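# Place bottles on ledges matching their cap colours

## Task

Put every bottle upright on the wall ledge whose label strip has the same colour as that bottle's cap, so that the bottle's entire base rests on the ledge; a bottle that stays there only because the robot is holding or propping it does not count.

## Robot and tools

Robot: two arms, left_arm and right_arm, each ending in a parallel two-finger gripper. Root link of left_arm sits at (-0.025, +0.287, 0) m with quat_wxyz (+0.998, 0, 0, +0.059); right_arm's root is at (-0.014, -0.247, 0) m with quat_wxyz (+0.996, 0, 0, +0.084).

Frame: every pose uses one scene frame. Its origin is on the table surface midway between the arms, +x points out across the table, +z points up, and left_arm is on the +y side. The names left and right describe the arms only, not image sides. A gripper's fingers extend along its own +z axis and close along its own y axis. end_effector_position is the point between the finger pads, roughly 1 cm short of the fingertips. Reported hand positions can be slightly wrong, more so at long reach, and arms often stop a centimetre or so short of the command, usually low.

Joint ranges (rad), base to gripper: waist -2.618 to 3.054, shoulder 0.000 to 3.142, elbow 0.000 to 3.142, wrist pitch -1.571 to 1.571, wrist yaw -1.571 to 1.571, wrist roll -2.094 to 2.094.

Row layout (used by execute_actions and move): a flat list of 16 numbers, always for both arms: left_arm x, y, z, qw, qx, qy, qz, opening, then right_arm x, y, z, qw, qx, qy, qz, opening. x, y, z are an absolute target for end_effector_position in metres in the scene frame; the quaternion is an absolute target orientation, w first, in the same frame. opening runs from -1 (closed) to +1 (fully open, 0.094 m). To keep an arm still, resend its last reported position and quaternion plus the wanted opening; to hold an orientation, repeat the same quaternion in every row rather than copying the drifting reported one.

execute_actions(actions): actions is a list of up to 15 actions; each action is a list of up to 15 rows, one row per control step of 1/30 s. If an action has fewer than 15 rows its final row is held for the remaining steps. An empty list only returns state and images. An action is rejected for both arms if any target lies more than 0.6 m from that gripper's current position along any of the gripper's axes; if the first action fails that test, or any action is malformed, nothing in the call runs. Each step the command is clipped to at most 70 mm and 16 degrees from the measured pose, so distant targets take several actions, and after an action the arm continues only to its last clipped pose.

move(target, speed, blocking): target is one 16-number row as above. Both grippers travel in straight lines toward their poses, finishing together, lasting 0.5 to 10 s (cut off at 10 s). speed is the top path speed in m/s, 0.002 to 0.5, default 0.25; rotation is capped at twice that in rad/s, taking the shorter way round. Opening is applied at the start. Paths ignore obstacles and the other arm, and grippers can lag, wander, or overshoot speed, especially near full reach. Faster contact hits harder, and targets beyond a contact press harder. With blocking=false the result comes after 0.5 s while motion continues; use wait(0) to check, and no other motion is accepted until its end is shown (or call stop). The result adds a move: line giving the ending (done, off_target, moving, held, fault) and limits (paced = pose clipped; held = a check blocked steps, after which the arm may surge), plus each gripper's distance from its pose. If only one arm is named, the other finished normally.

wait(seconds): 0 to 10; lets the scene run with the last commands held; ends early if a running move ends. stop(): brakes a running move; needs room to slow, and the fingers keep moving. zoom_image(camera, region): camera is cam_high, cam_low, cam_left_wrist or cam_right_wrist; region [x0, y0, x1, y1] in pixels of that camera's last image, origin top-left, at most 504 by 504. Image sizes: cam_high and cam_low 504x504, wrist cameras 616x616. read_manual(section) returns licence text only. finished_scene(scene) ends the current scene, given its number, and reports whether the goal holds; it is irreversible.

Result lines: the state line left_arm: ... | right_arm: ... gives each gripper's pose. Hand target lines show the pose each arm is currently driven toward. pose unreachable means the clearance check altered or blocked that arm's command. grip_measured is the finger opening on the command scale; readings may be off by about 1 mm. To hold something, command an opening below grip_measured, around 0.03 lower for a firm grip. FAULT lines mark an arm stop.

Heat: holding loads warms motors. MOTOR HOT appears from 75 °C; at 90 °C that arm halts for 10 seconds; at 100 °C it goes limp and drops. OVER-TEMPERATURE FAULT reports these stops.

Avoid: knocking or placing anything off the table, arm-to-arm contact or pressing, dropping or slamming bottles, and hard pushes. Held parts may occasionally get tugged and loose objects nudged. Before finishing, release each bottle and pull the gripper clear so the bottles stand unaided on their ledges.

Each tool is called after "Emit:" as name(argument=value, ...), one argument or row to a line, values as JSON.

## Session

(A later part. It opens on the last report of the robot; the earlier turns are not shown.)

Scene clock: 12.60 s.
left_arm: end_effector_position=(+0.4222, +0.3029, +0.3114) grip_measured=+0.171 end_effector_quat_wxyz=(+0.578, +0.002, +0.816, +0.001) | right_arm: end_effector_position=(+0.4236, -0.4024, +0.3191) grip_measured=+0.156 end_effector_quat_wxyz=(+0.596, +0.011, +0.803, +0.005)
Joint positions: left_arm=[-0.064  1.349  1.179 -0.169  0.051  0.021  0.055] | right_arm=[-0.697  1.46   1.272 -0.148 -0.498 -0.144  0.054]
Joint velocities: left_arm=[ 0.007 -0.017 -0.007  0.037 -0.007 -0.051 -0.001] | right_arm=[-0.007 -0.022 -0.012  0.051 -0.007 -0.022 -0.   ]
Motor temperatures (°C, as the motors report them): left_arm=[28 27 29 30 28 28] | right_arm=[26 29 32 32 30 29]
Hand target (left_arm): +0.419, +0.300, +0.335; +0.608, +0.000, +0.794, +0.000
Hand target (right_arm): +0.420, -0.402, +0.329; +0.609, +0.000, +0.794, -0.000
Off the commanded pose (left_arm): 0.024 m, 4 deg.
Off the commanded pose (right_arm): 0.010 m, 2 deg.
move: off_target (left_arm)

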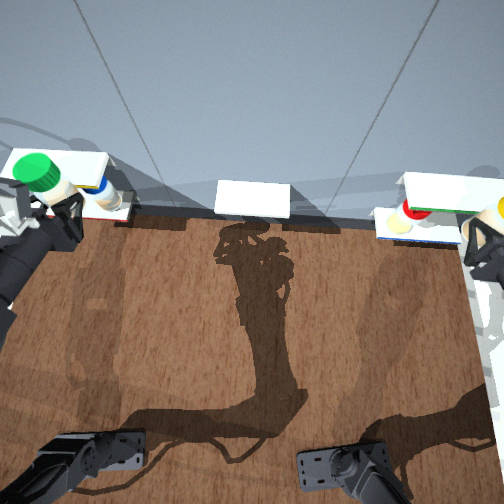

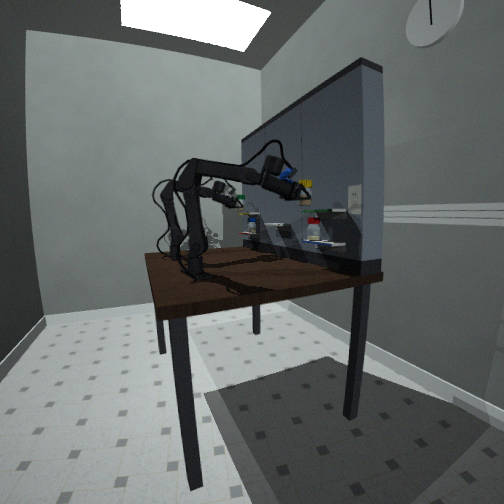

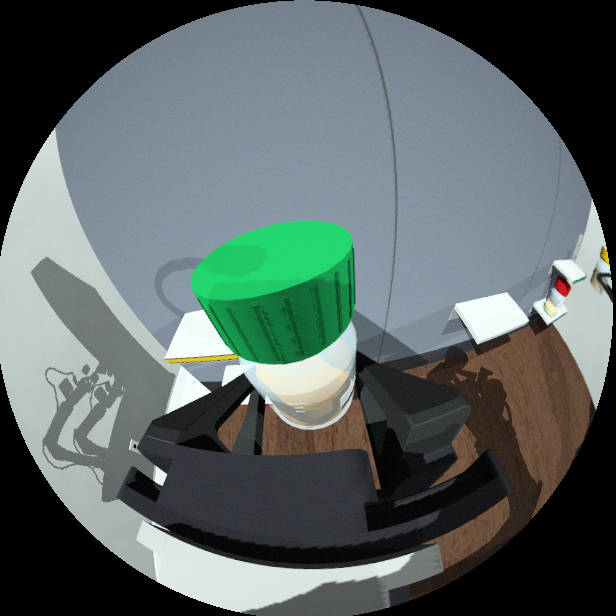

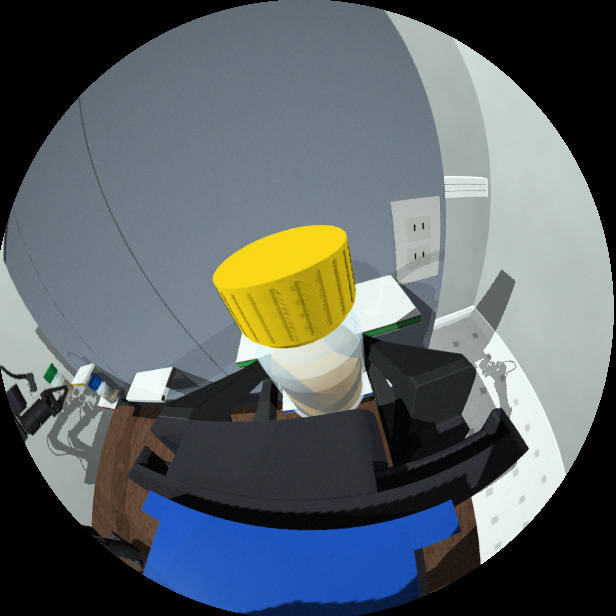

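Emit:
move(
  target=[0.41,0.02,0.095,0.4987,0.4551,0.65,-0.3492,0.13,0.26,0.02,0.095,0.51,-0.4489,0.6411,0.3571,0.115],
  speed=0.3,
)

Emit:
zoom_image(
  camera="cam_low",
  region=[170, 180, 330, 300],
)

Scene clock: 15.70 s.
left_arm: end_effector_position=(+0.3968, +0.0303, +0.0719) grip_measured=+0.171 end_effector_quat_wxyz=(+0.472, +0.437, +0.682, -0.348) | right_arm: end_effector_position=(+0.2551, +0.0162, +0.0890) grip_measured=+0.156 end_effector_quat_wxyz=(+0.499, -0.450, +0.653, +0.351)
Joint positions: left_arm=[-0.387  2.069  0.983  0.579  0.871  0.337  0.055] | right_arm=[ 0.277  1.675  0.358  0.963 -0.739 -0.234  0.054]
Joint velocities: left_arm=[-0.007  0.007 -0.007 -0.081  0.022 -0.022  0.   ] | right_arm=[-0.007 -0.007 -0.002 -0.022 -0.051 -0.037 -0.001]
Motor temperatures (°C, as the motors report them): left_arm=[28 28 29 31 28 28] | right_arm=[26 29 32 33 30 29]
Hand target (left_arm): +0.404, +0.022, +0.096; +0.503, +0.455, +0.647, -0.348
Hand target (right_arm): +0.255, +0.019, +0.095; +0.509, -0.452, +0.642, +0.354
Off the commanded pose (left_arm): 0.029 m, 5 deg.
Off the commanded pose (right_arm): 0.009 m, 2 deg.
move: off_target (left_arm)

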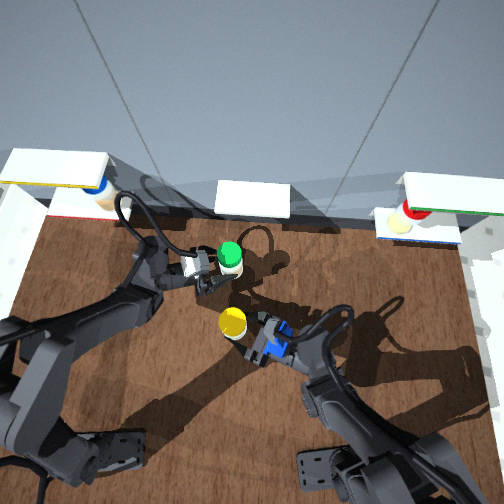

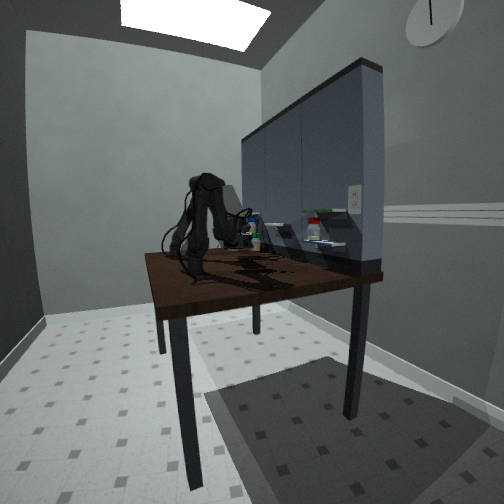

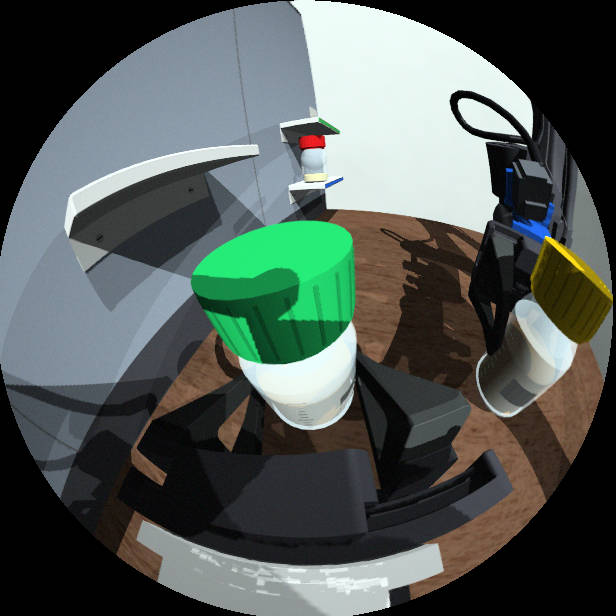

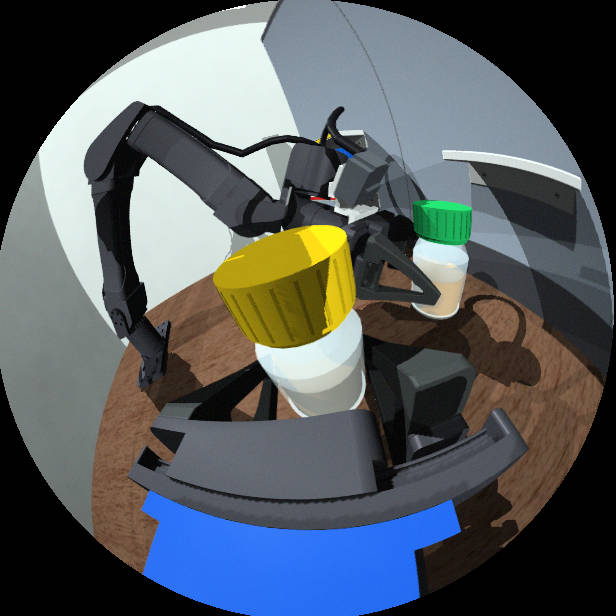

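Region (170, 180, 330, 300) of cam_low's 504x504 image, scaled by 3.150, with more detail than that image has; it fills the top 378 rows of this view, and the rest is white.

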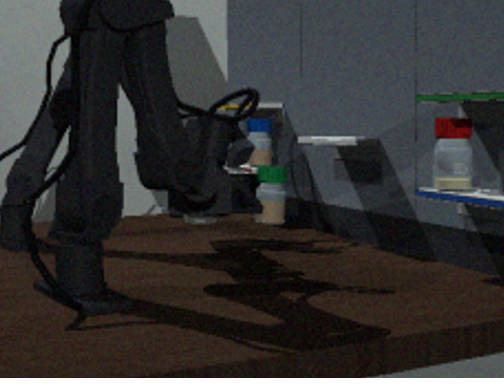

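Emit:
move(
  target=[0.41,0.02,0.058,0.516,0.467,0.629,-0.349,0.13,0.26,0.02,0.05,0.51,-0.4489,0.6411,0.3571,0.115],
  speed=0.06,
)

Emit:
zoom_image(
  camera="cam_low",
  region=[170, 180, 330, 300],
)

Scene clock: 17.73 s.
left_arm: end_effector_position=(+0.3985, +0.0268, +0.0356) grip_measured=+0.171 end_effector_quat_wxyz=(+0.485, +0.452, +0.663, -0.349) | right_arm: end_effector_position=(+0.2608, +0.0186, +0.0440) grip_measured=+0.156 end_effector_quat_wxyz=(+0.501, -0.447, +0.652, +0.352)
Joint positions: left_arm=[-0.387  2.213  0.983  0.752  0.897  0.359  0.055] | right_arm=[ 0.277  1.983  0.358  1.279 -0.737 -0.226  0.054]
Joint velocities: left_arm=[ 0.017 -0.022 -0.007  0.066  0.037 -0.037  0.   ] | right_arm=[-0.002  0.017 -0.007 -0.022 -0.007  0.037 -0.   ]
Motor temperatures (°C, as the motors report them): left_arm=[28 28 29 32 28 28] | right_arm=[26 29 32 33 30 29]
Hand target (left_arm): +0.409, +0.021, +0.058; +0.515, +0.468, +0.629, -0.347
Hand target (right_arm): +0.260, +0.020, +0.049; +0.510, -0.449, +0.641, +0.357
Off the commanded pose (left_arm): 0.026 m, 6 deg.
Off the commanded pose (right_arm): 0.006 m, 2 deg.
move: off_target (left_arm)

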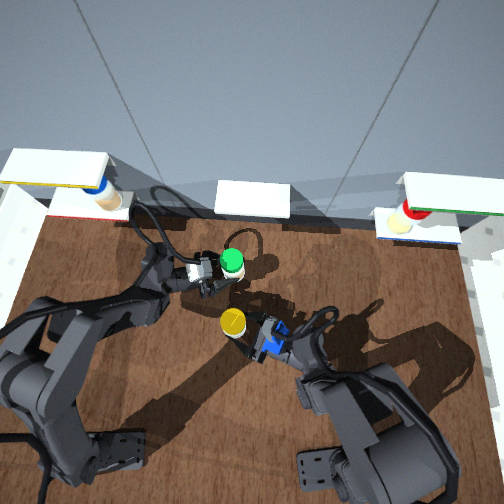

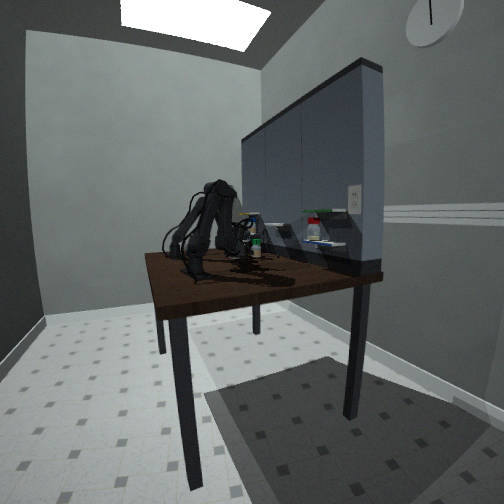

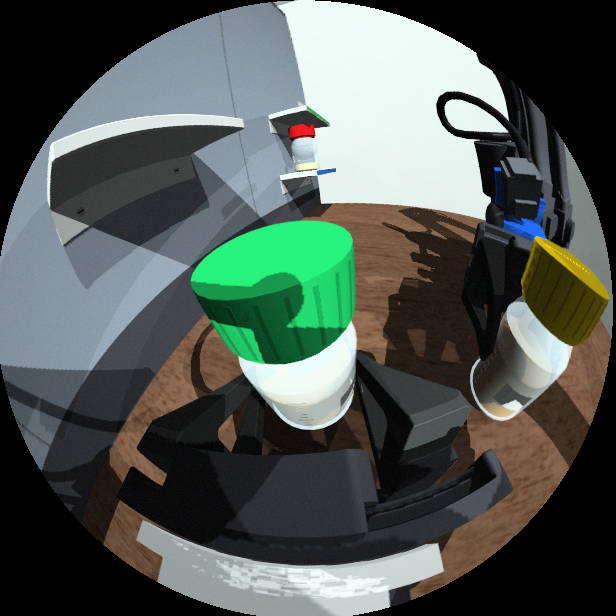

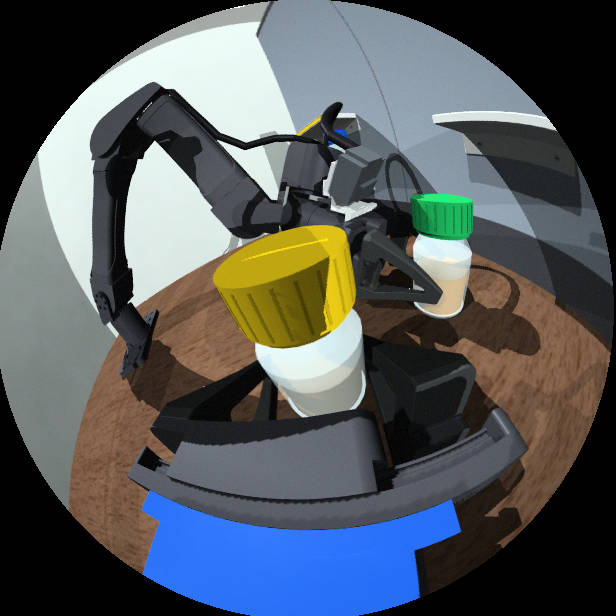

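Region (170, 180, 330, 300) of cam_low's 504x504 image, scaled by 3.150, with more detail than that image has; it fills the top 378 rows of this view, and the rest is white.

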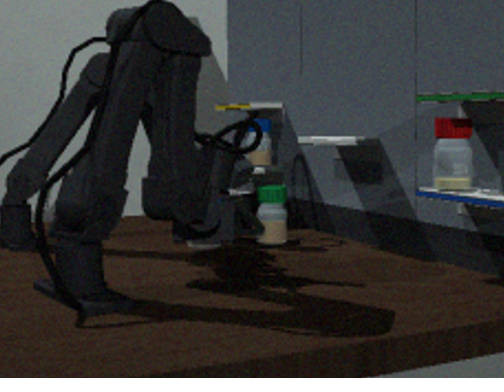

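Emit:
move(
  target=[0.41,0.02,0.048,0.516,0.467,0.629,-0.349,0.13,0.26,0.02,0.04,0.51,-0.4489,0.6411,0.3571,0.115],
  speed=0.04,
)

Scene clock: 19.27 s.
left_arm: end_effector_position=(+0.4023, +0.0248, +0.0344) grip_measured=+0.171 end_effector_quat_wxyz=(+0.496, +0.457, +0.651, -0.348) | right_arm: end_effector_position=(+0.2610, +0.0185, +0.0366) grip_measured=+0.156 end_effector_quat_wxyz=(+0.505, -0.447, +0.650, +0.351)
Joint positions: left_arm=[-0.387  2.243  0.996  0.803  0.906  0.359  0.055] | right_arm=[ 0.277  2.043  0.358  1.349 -0.736 -0.226  0.054]
Joint velocities: left_arm=[-0.007 -0.002 -0.007 -0.066 -0.081 -0.022 -0.   ] | right_arm=[ 0.002  0.012  0.007 -0.007  0.037 -0.007  0.   ]
Motor temperatures (°C, as the motors report them): left_arm=[28 28 29 32 28 28] | right_arm=[26 29 32 33 30 29]
Hand target (left_arm): +0.409, +0.020, +0.048; +0.515, +0.467, +0.629, -0.348
Hand target (right_arm): +0.260, +0.020, +0.040; +0.510, -0.449, +0.641, +0.357
Off the commanded pose (left_arm): 0.016 m, 4 deg.
Off the commanded pose (right_arm): 0.004 m, 1 deg.
move: off_target (left_arm)

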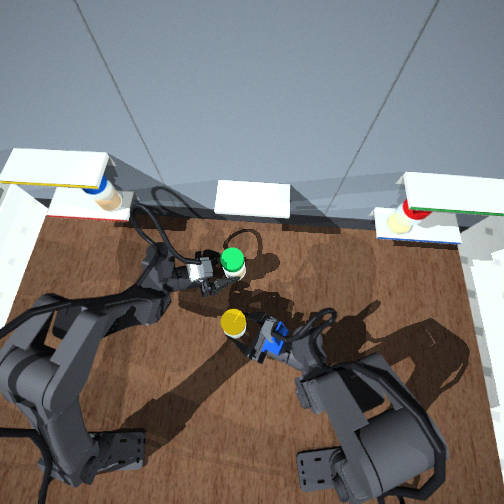

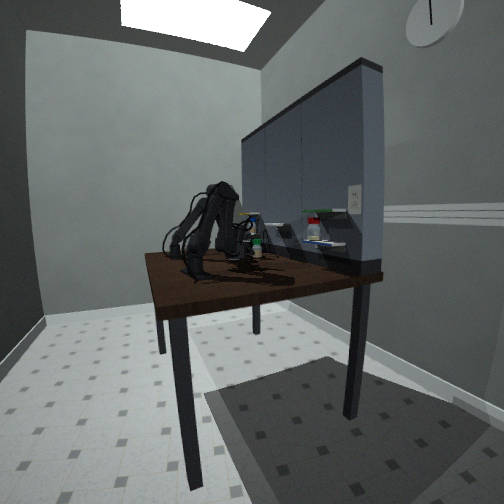

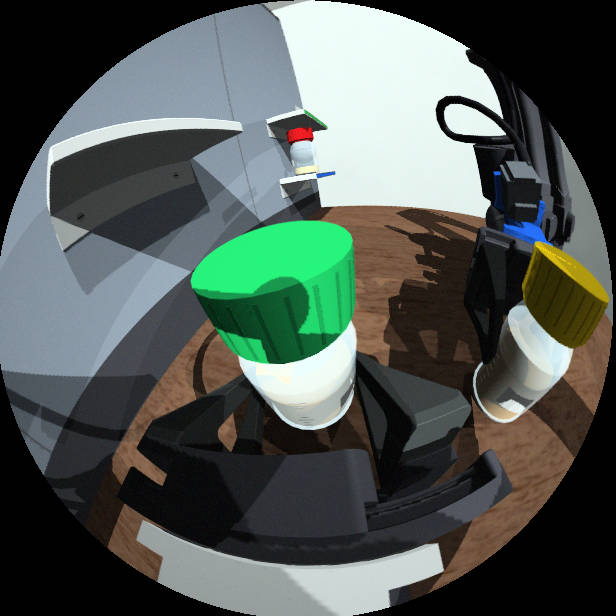

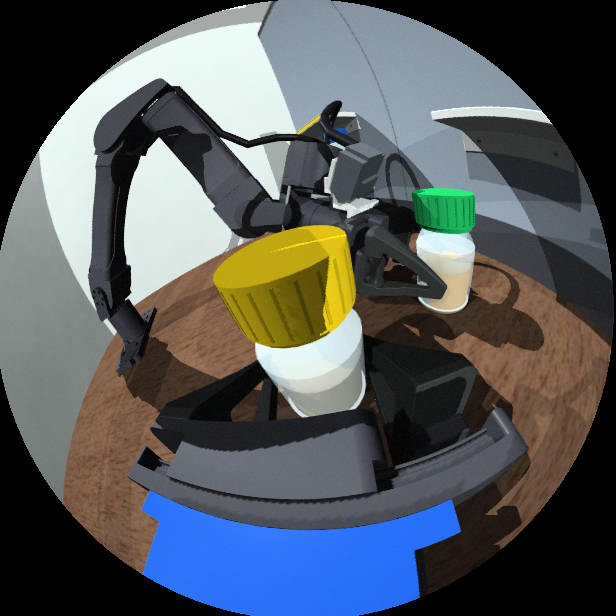

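Emit:
move(
  target=[0.41,0.02,0.05,0.516,0.467,0.629,-0.349,1,0.26,0.02,0.038,0.51,-0.4489,0.6411,0.3571,1],
  speed=0.04,
)

Emit:
move(
  target=[0.385,0.10,0.06,0.4987,0.4551,0.65,-0.3492,1,0.26,-0.06,0.05,0.4987,-0.4551,0.65,0.3492,1],
  speed=0.2,
)

Emit:
move(
  target=[0.247,0.10,0.057,0.4664,0.51,0.6078,-0.3913,1,0.375,-0.055,0.05,0.4987,-0.4551,0.65,0.3492,1],
  speed=0.25,
)

Scene clock: 20.80 s.
left_arm: end_effector_position=(+0.4025, +0.0240, +0.0373) grip_measured=+1.000 end_effector_quat_wxyz=(+0.501, +0.460, +0.645, -0.348) | right_arm: end_effector_position=(+0.2630, +0.0200, +0.0456) grip_measured=+1.000 end_effector_quat_wxyz=(+0.522, -0.450, +0.635, +0.350)
Joint positions: left_arm=[-0.387  2.243  0.996  0.818  0.912  0.359  0.094] | right_arm=[ 0.277  2.044  0.358  1.396 -0.74  -0.225  0.094]
Joint velocities: left_arm=[ 0.017  0.002 -0.012 -0.007 -0.081 -0.081  0.   ] | right_arm=[-0.012 -0.022 -0.002 -0.11  -0.022 -0.022  0.   ]
Motor temperatures (°C, as the motors report them): left_arm=[28 29 29 32 28 28] | right_arm=[26 29 32 34 30 29]
Hand target (left_arm): +0.410, +0.020, +0.050; +0.516, +0.467, +0.629, -0.348
Hand target (right_arm): +0.260, +0.020, +0.038; +0.510, -0.449, +0.641, +0.357
Off the commanded pose (left_arm): 0.015 m, 3 deg.
Off the commanded pose (right_arm): 0.008 m, 2 deg.
move: off_target (left_arm)

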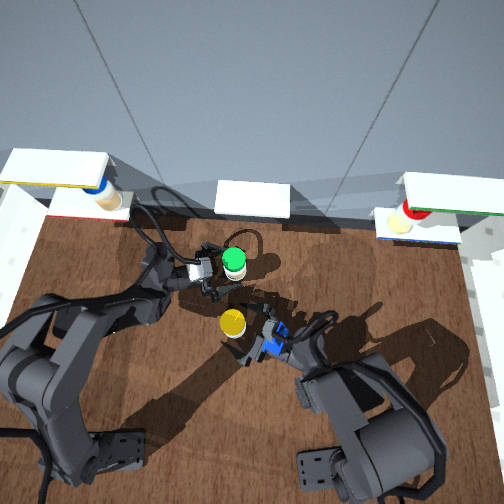

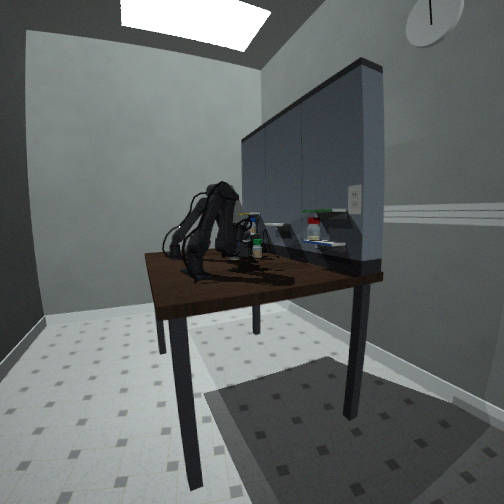

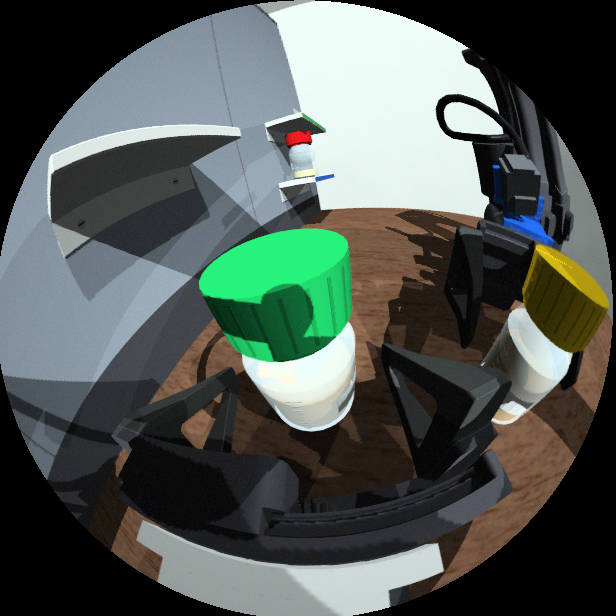

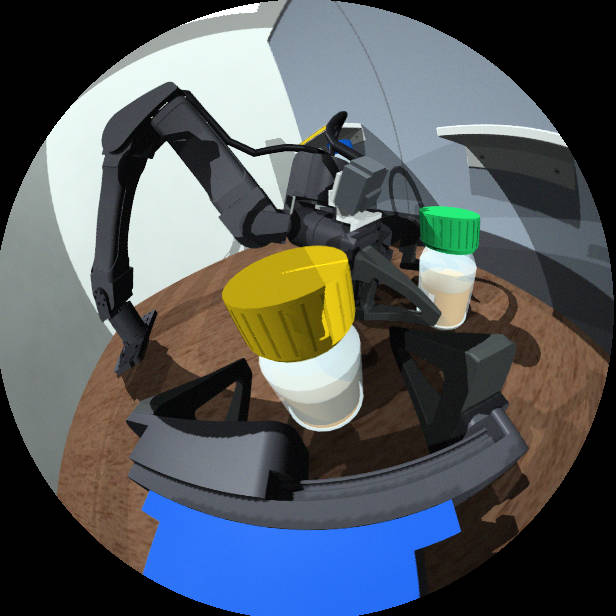

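Scene clock: 22.17 s.
left_arm: end_effector_position=(+0.3921, +0.1013, +0.0549) grip_measured=+1.000 end_effector_quat_wxyz=(+0.501, +0.450, +0.655, -0.343) | right_arm: end_effector_position=(+0.2631, -0.0597, +0.0494) grip_measured=+1.000 end_effector_quat_wxyz=(+0.502, -0.452, +0.651, +0.346)
Joint positions: left_arm=[-0.192  2.099  0.897  0.635  1.059  0.508  0.094] | right_arm=[-0.055  1.836  0.3    1.008 -1.036 -0.468  0.094]
Joint velocities: left_arm=[-0.002  0.007 -0.002 -0.022  0.007  0.022  0.   ] | right_arm=[-0.002 -0.002  0.007 -0.007  0.11  -0.022  0.   ]
Motor temperatures (°C, as the motors report them): left_arm=[28 29 29 32 28 28] | right_arm=[26 29 32 34 30 29]
Hand target (left_arm): +0.386, +0.100, +0.060; +0.500, +0.454, +0.649, -0.350
Hand target (right_arm): +0.261, -0.061, +0.051; +0.499, -0.454, +0.650, +0.350
Off the commanded pose (left_arm): 0.009 m, 1 deg.
Off the commanded pose (right_arm): 0.003 m, 1 deg.
move: done

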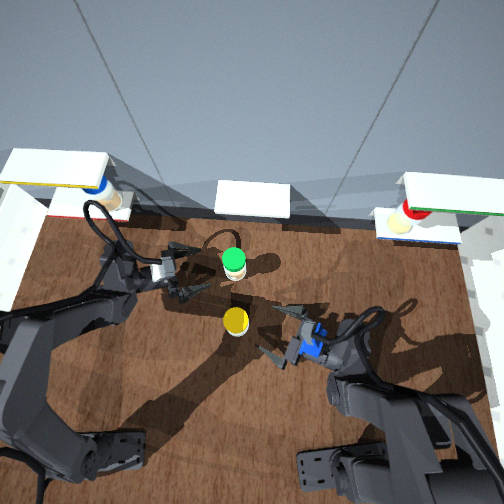

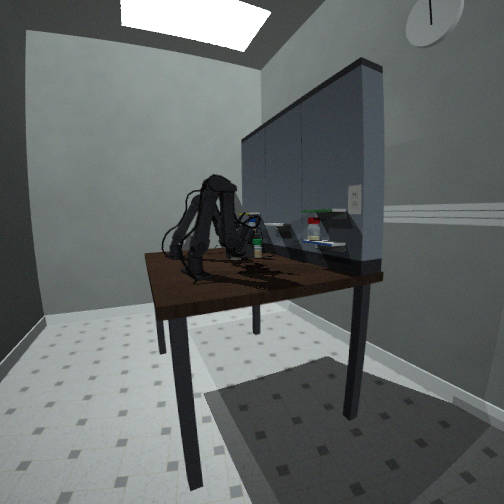

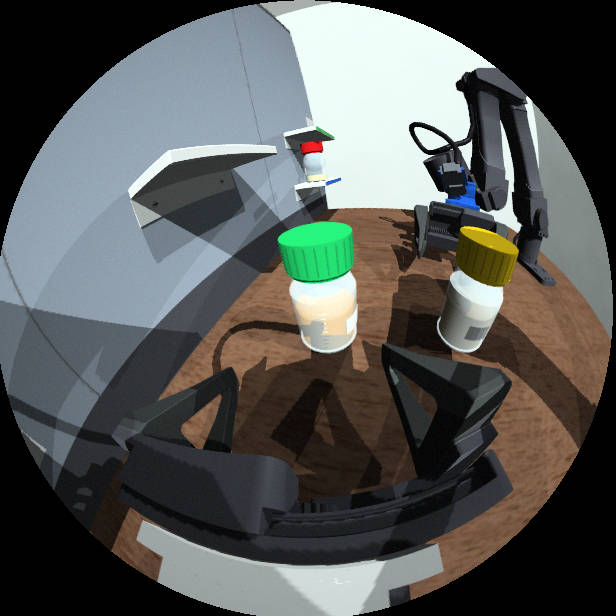

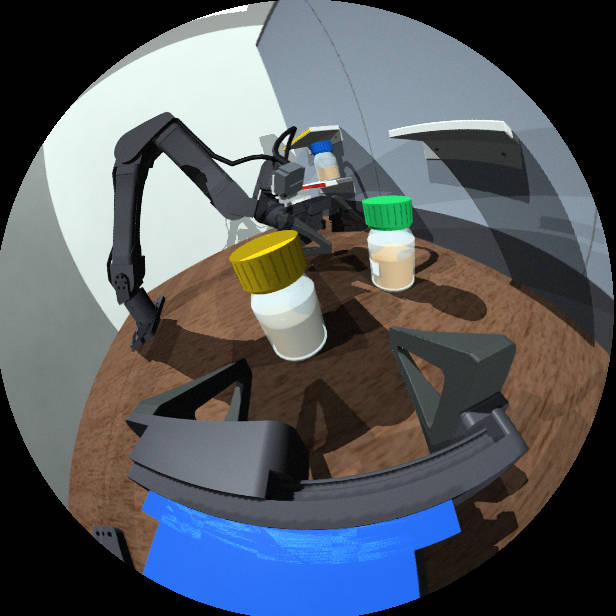

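Scene clock: 23.47 s.
left_arm: end_effector_position=(+0.2512, +0.1015, +0.0509) grip_measured=+1.000 end_effector_quat_wxyz=(+0.465, +0.505, +0.616, -0.386) | right_arm: end_effector_position=(+0.3706, -0.0516, +0.0519) grip_measured=+1.000 end_effector_quat_wxyz=(+0.503, -0.455, +0.649, +0.344)
Joint positions: left_arm=[-0.192  1.809  0.469  0.521  1.193  0.776  0.094] | right_arm=[-0.068  2.048  0.753  0.757 -1.047 -0.488  0.094]
Joint velocities: left_arm=[ 0.007 -0.002 -0.007 -0.095 -0.11   0.051  0.   ] | right_arm=[ 0.007 -0.012  0.007  0.051  0.007 -0.007  0.   ]
Motor temperatures (°C, as the motors report them): left_arm=[28 29 29 32 28 28] | right_arm=[26 29 32 34 30 29]
Hand target (left_arm): +0.247, +0.101, +0.057; +0.468, +0.508, +0.607, -0.392
Hand target (right_arm): +0.375, -0.053, +0.050; +0.499, -0.454, +0.650, +0.349
Off the commanded pose (left_arm): 0.008 m, 1 deg.
Off the commanded pose (right_arm): 0.006 m, 1 deg.
move: done

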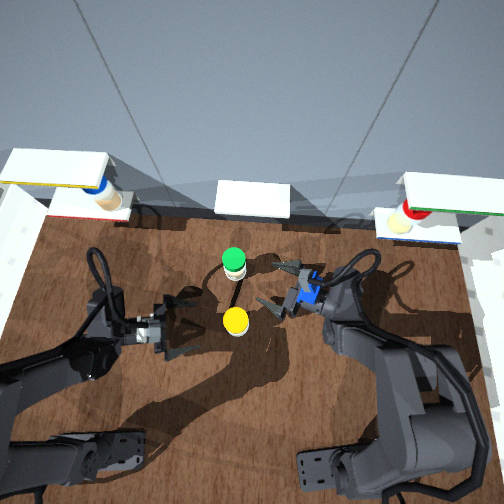

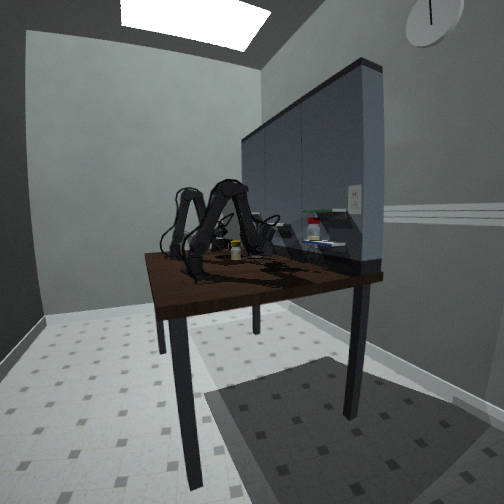

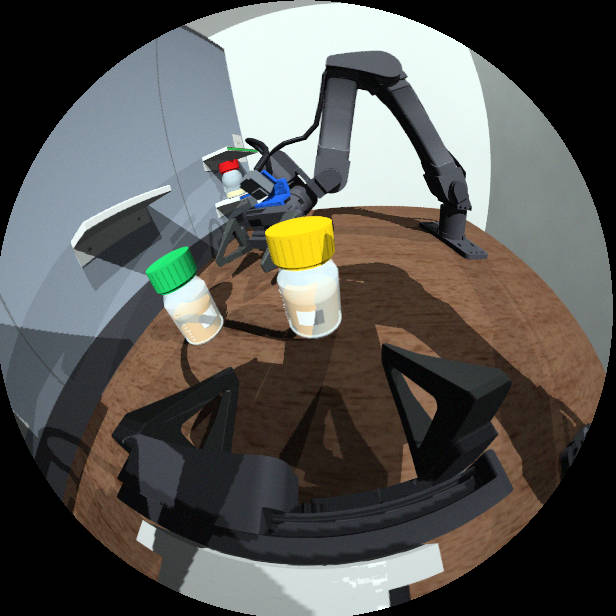

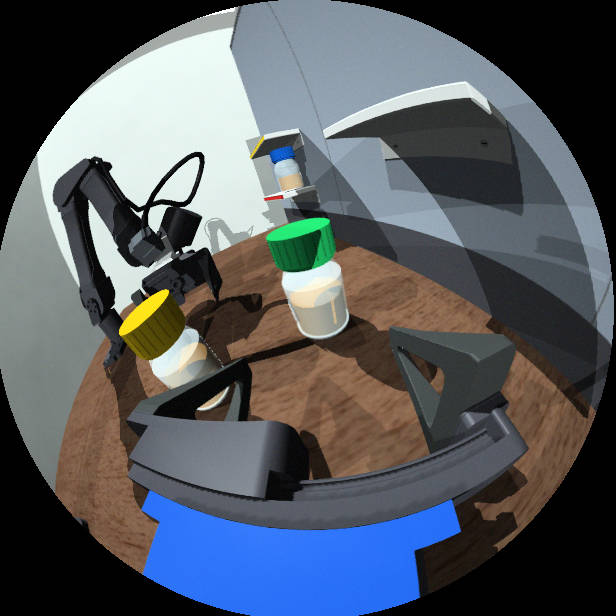

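Emit:
move(
  target=[0.262,0.005,0.053,0.4664,0.51,0.6078,-0.3913,1,0.406,0.03,0.047,0.4987,-0.4551,0.65,0.3492,1],
  speed=0.12,
)

Emit:
zoom_image(
  camera="cam_high",
  region=[160, 220, 320, 380],
)

Scene clock: 25.23 s.
left_arm: end_effector_position=(+0.2558, +0.0108, +0.0493) grip_measured=+1.000 end_effector_quat_wxyz=(+0.460, +0.512, +0.613, -0.389) | right_arm: end_effector_position=(+0.3992, +0.0278, +0.0485) grip_measured=+1.000 end_effector_quat_wxyz=(+0.499, -0.458, +0.648, +0.348)
Joint positions: left_arm=[-0.525  1.944  0.52   0.943  0.934  0.39   0.094] | right_arm=[ 0.135  2.181  0.944  0.82  -0.876 -0.333  0.094]
Joint velocities: left_arm=[-0.002  0.002 -0.007  0.037 -0.051 -0.037  0.   ] | right_arm=[-0.007 -0.007  0.002 -0.022  0.022  0.007  0.   ]
Motor temperatures (°C, as the motors report them): left_arm=[28 29 29 32 28 28] | right_arm=[26 30 32 34 30 29]
Hand target (left_arm): +0.261, +0.006, +0.052; +0.464, +0.512, +0.608, -0.391
Hand target (right_arm): +0.404, +0.031, +0.047; +0.499, -0.456, +0.650, +0.349
Off the commanded pose (left_arm): 0.009 m, 1 deg.
Off the commanded pose (right_arm): 0.007 m, 0 deg.
move: done

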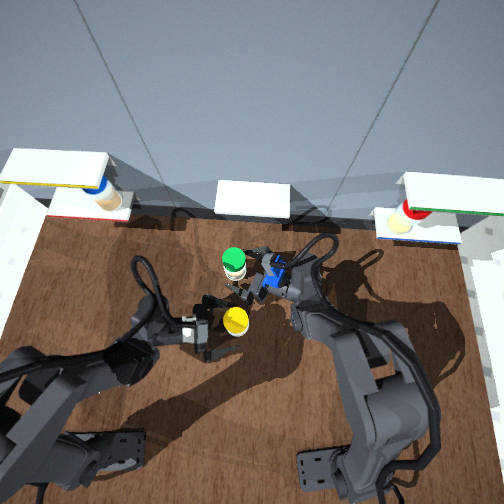

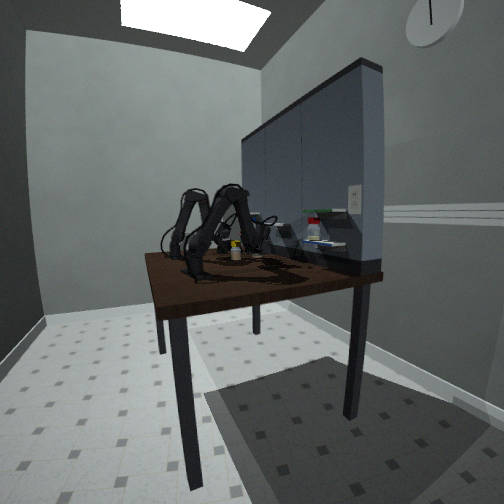

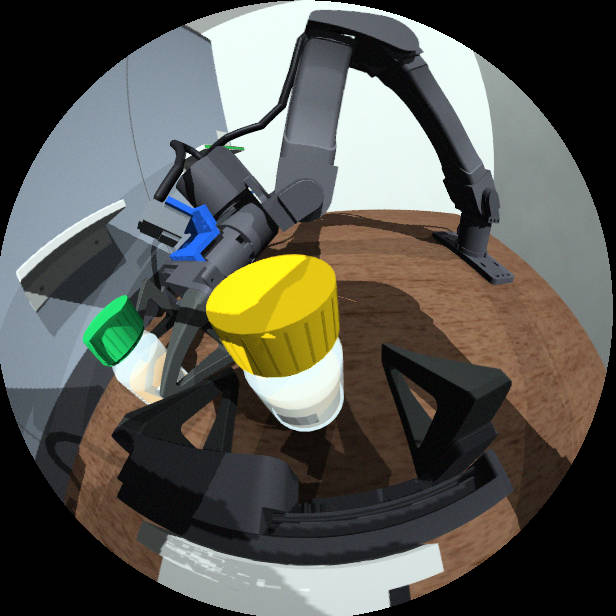

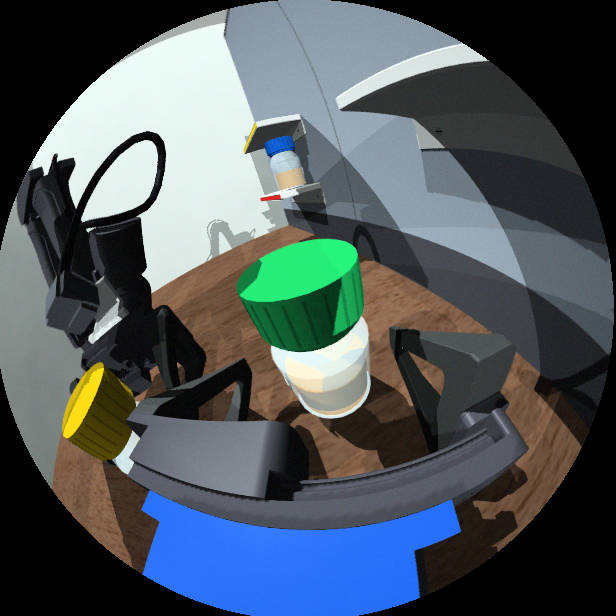

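Region (160, 220, 320, 380) of cam_high's 504x504 image, scaled by 3.150, with more detail than that image has.

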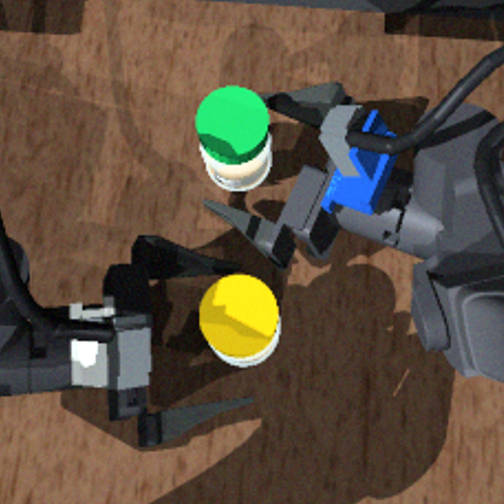

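Emit:
move(
  target=[0.27,-0.009,0.046,0.4664,0.51,0.6078,-0.3913,0.65,0.416,0.041,0.042,0.4987,-0.4551,0.65,0.3492,0.65],
  speed=0.06,
)

Emit:
zoom_image(
  camera="cam_high",
  region=[160, 220, 320, 380],
)

Scene clock: 26.13 s.
left_arm: end_effector_position=(+0.2652, -0.0030, +0.0428) grip_measured=+0.653 end_effector_quat_wxyz=(+0.461, +0.509, +0.614, -0.389) | right_arm: end_effector_position=(+0.4120, +0.0365, +0.0448) grip_measured=+0.653 end_effector_quat_wxyz=(+0.502, -0.456, +0.647, +0.347)
Joint positions: left_arm=[-0.557  2.012  0.571  0.986  0.902  0.359  0.078] | right_arm=[ 0.148  2.23   1.008  0.821 -0.861 -0.321  0.078]
Joint velocities: left_arm=[ 0.007  0.002 -0.002  0.007 -0.081  0.007 -0.001] | right_arm=[-0.017 -0.002  0.012  0.007  0.007 -0.037 -0.002]
Motor temperatures (°C, as the motors report them): left_arm=[28 29 29 32 28 28] | right_arm=[26 30 32 34 30 29]
Hand target (left_arm): +0.270, -0.009, +0.046; +0.466, +0.510, +0.608, -0.391
Hand target (right_arm): +0.416, +0.041, +0.042; +0.499, -0.455, +0.650, +0.349
Off the commanded pose (left_arm): 0.008 m, 1 deg.
Off the commanded pose (right_arm): 0.007 m, 1 deg.
move: done

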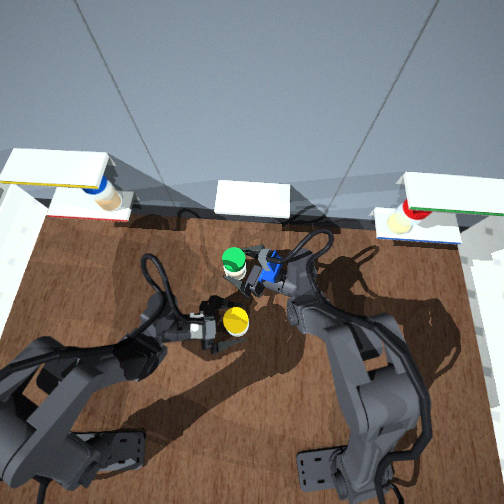

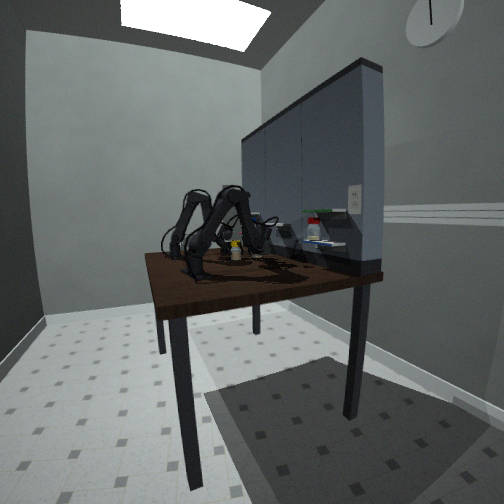

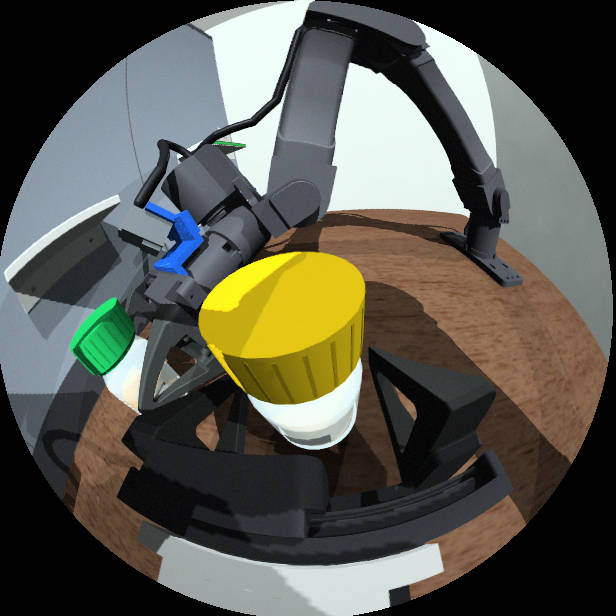

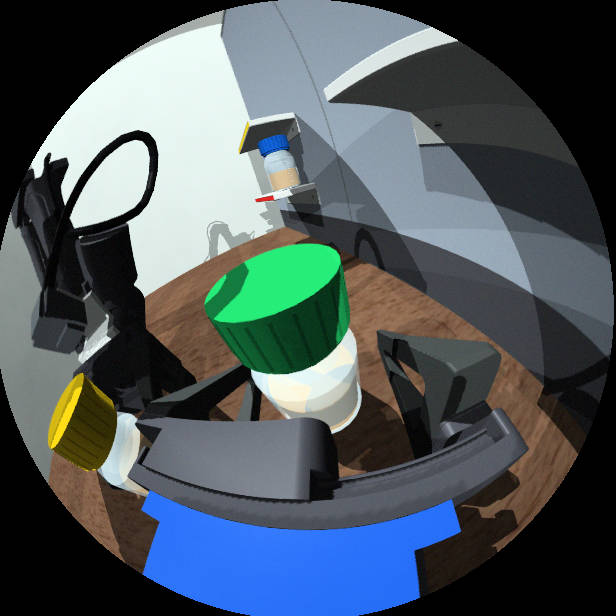

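Region (160, 220, 320, 380) of cam_high's 504x504 image, scaled by 3.150, with more detail than that image has.

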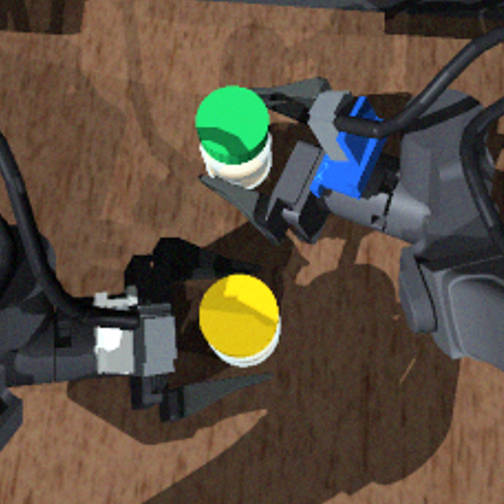

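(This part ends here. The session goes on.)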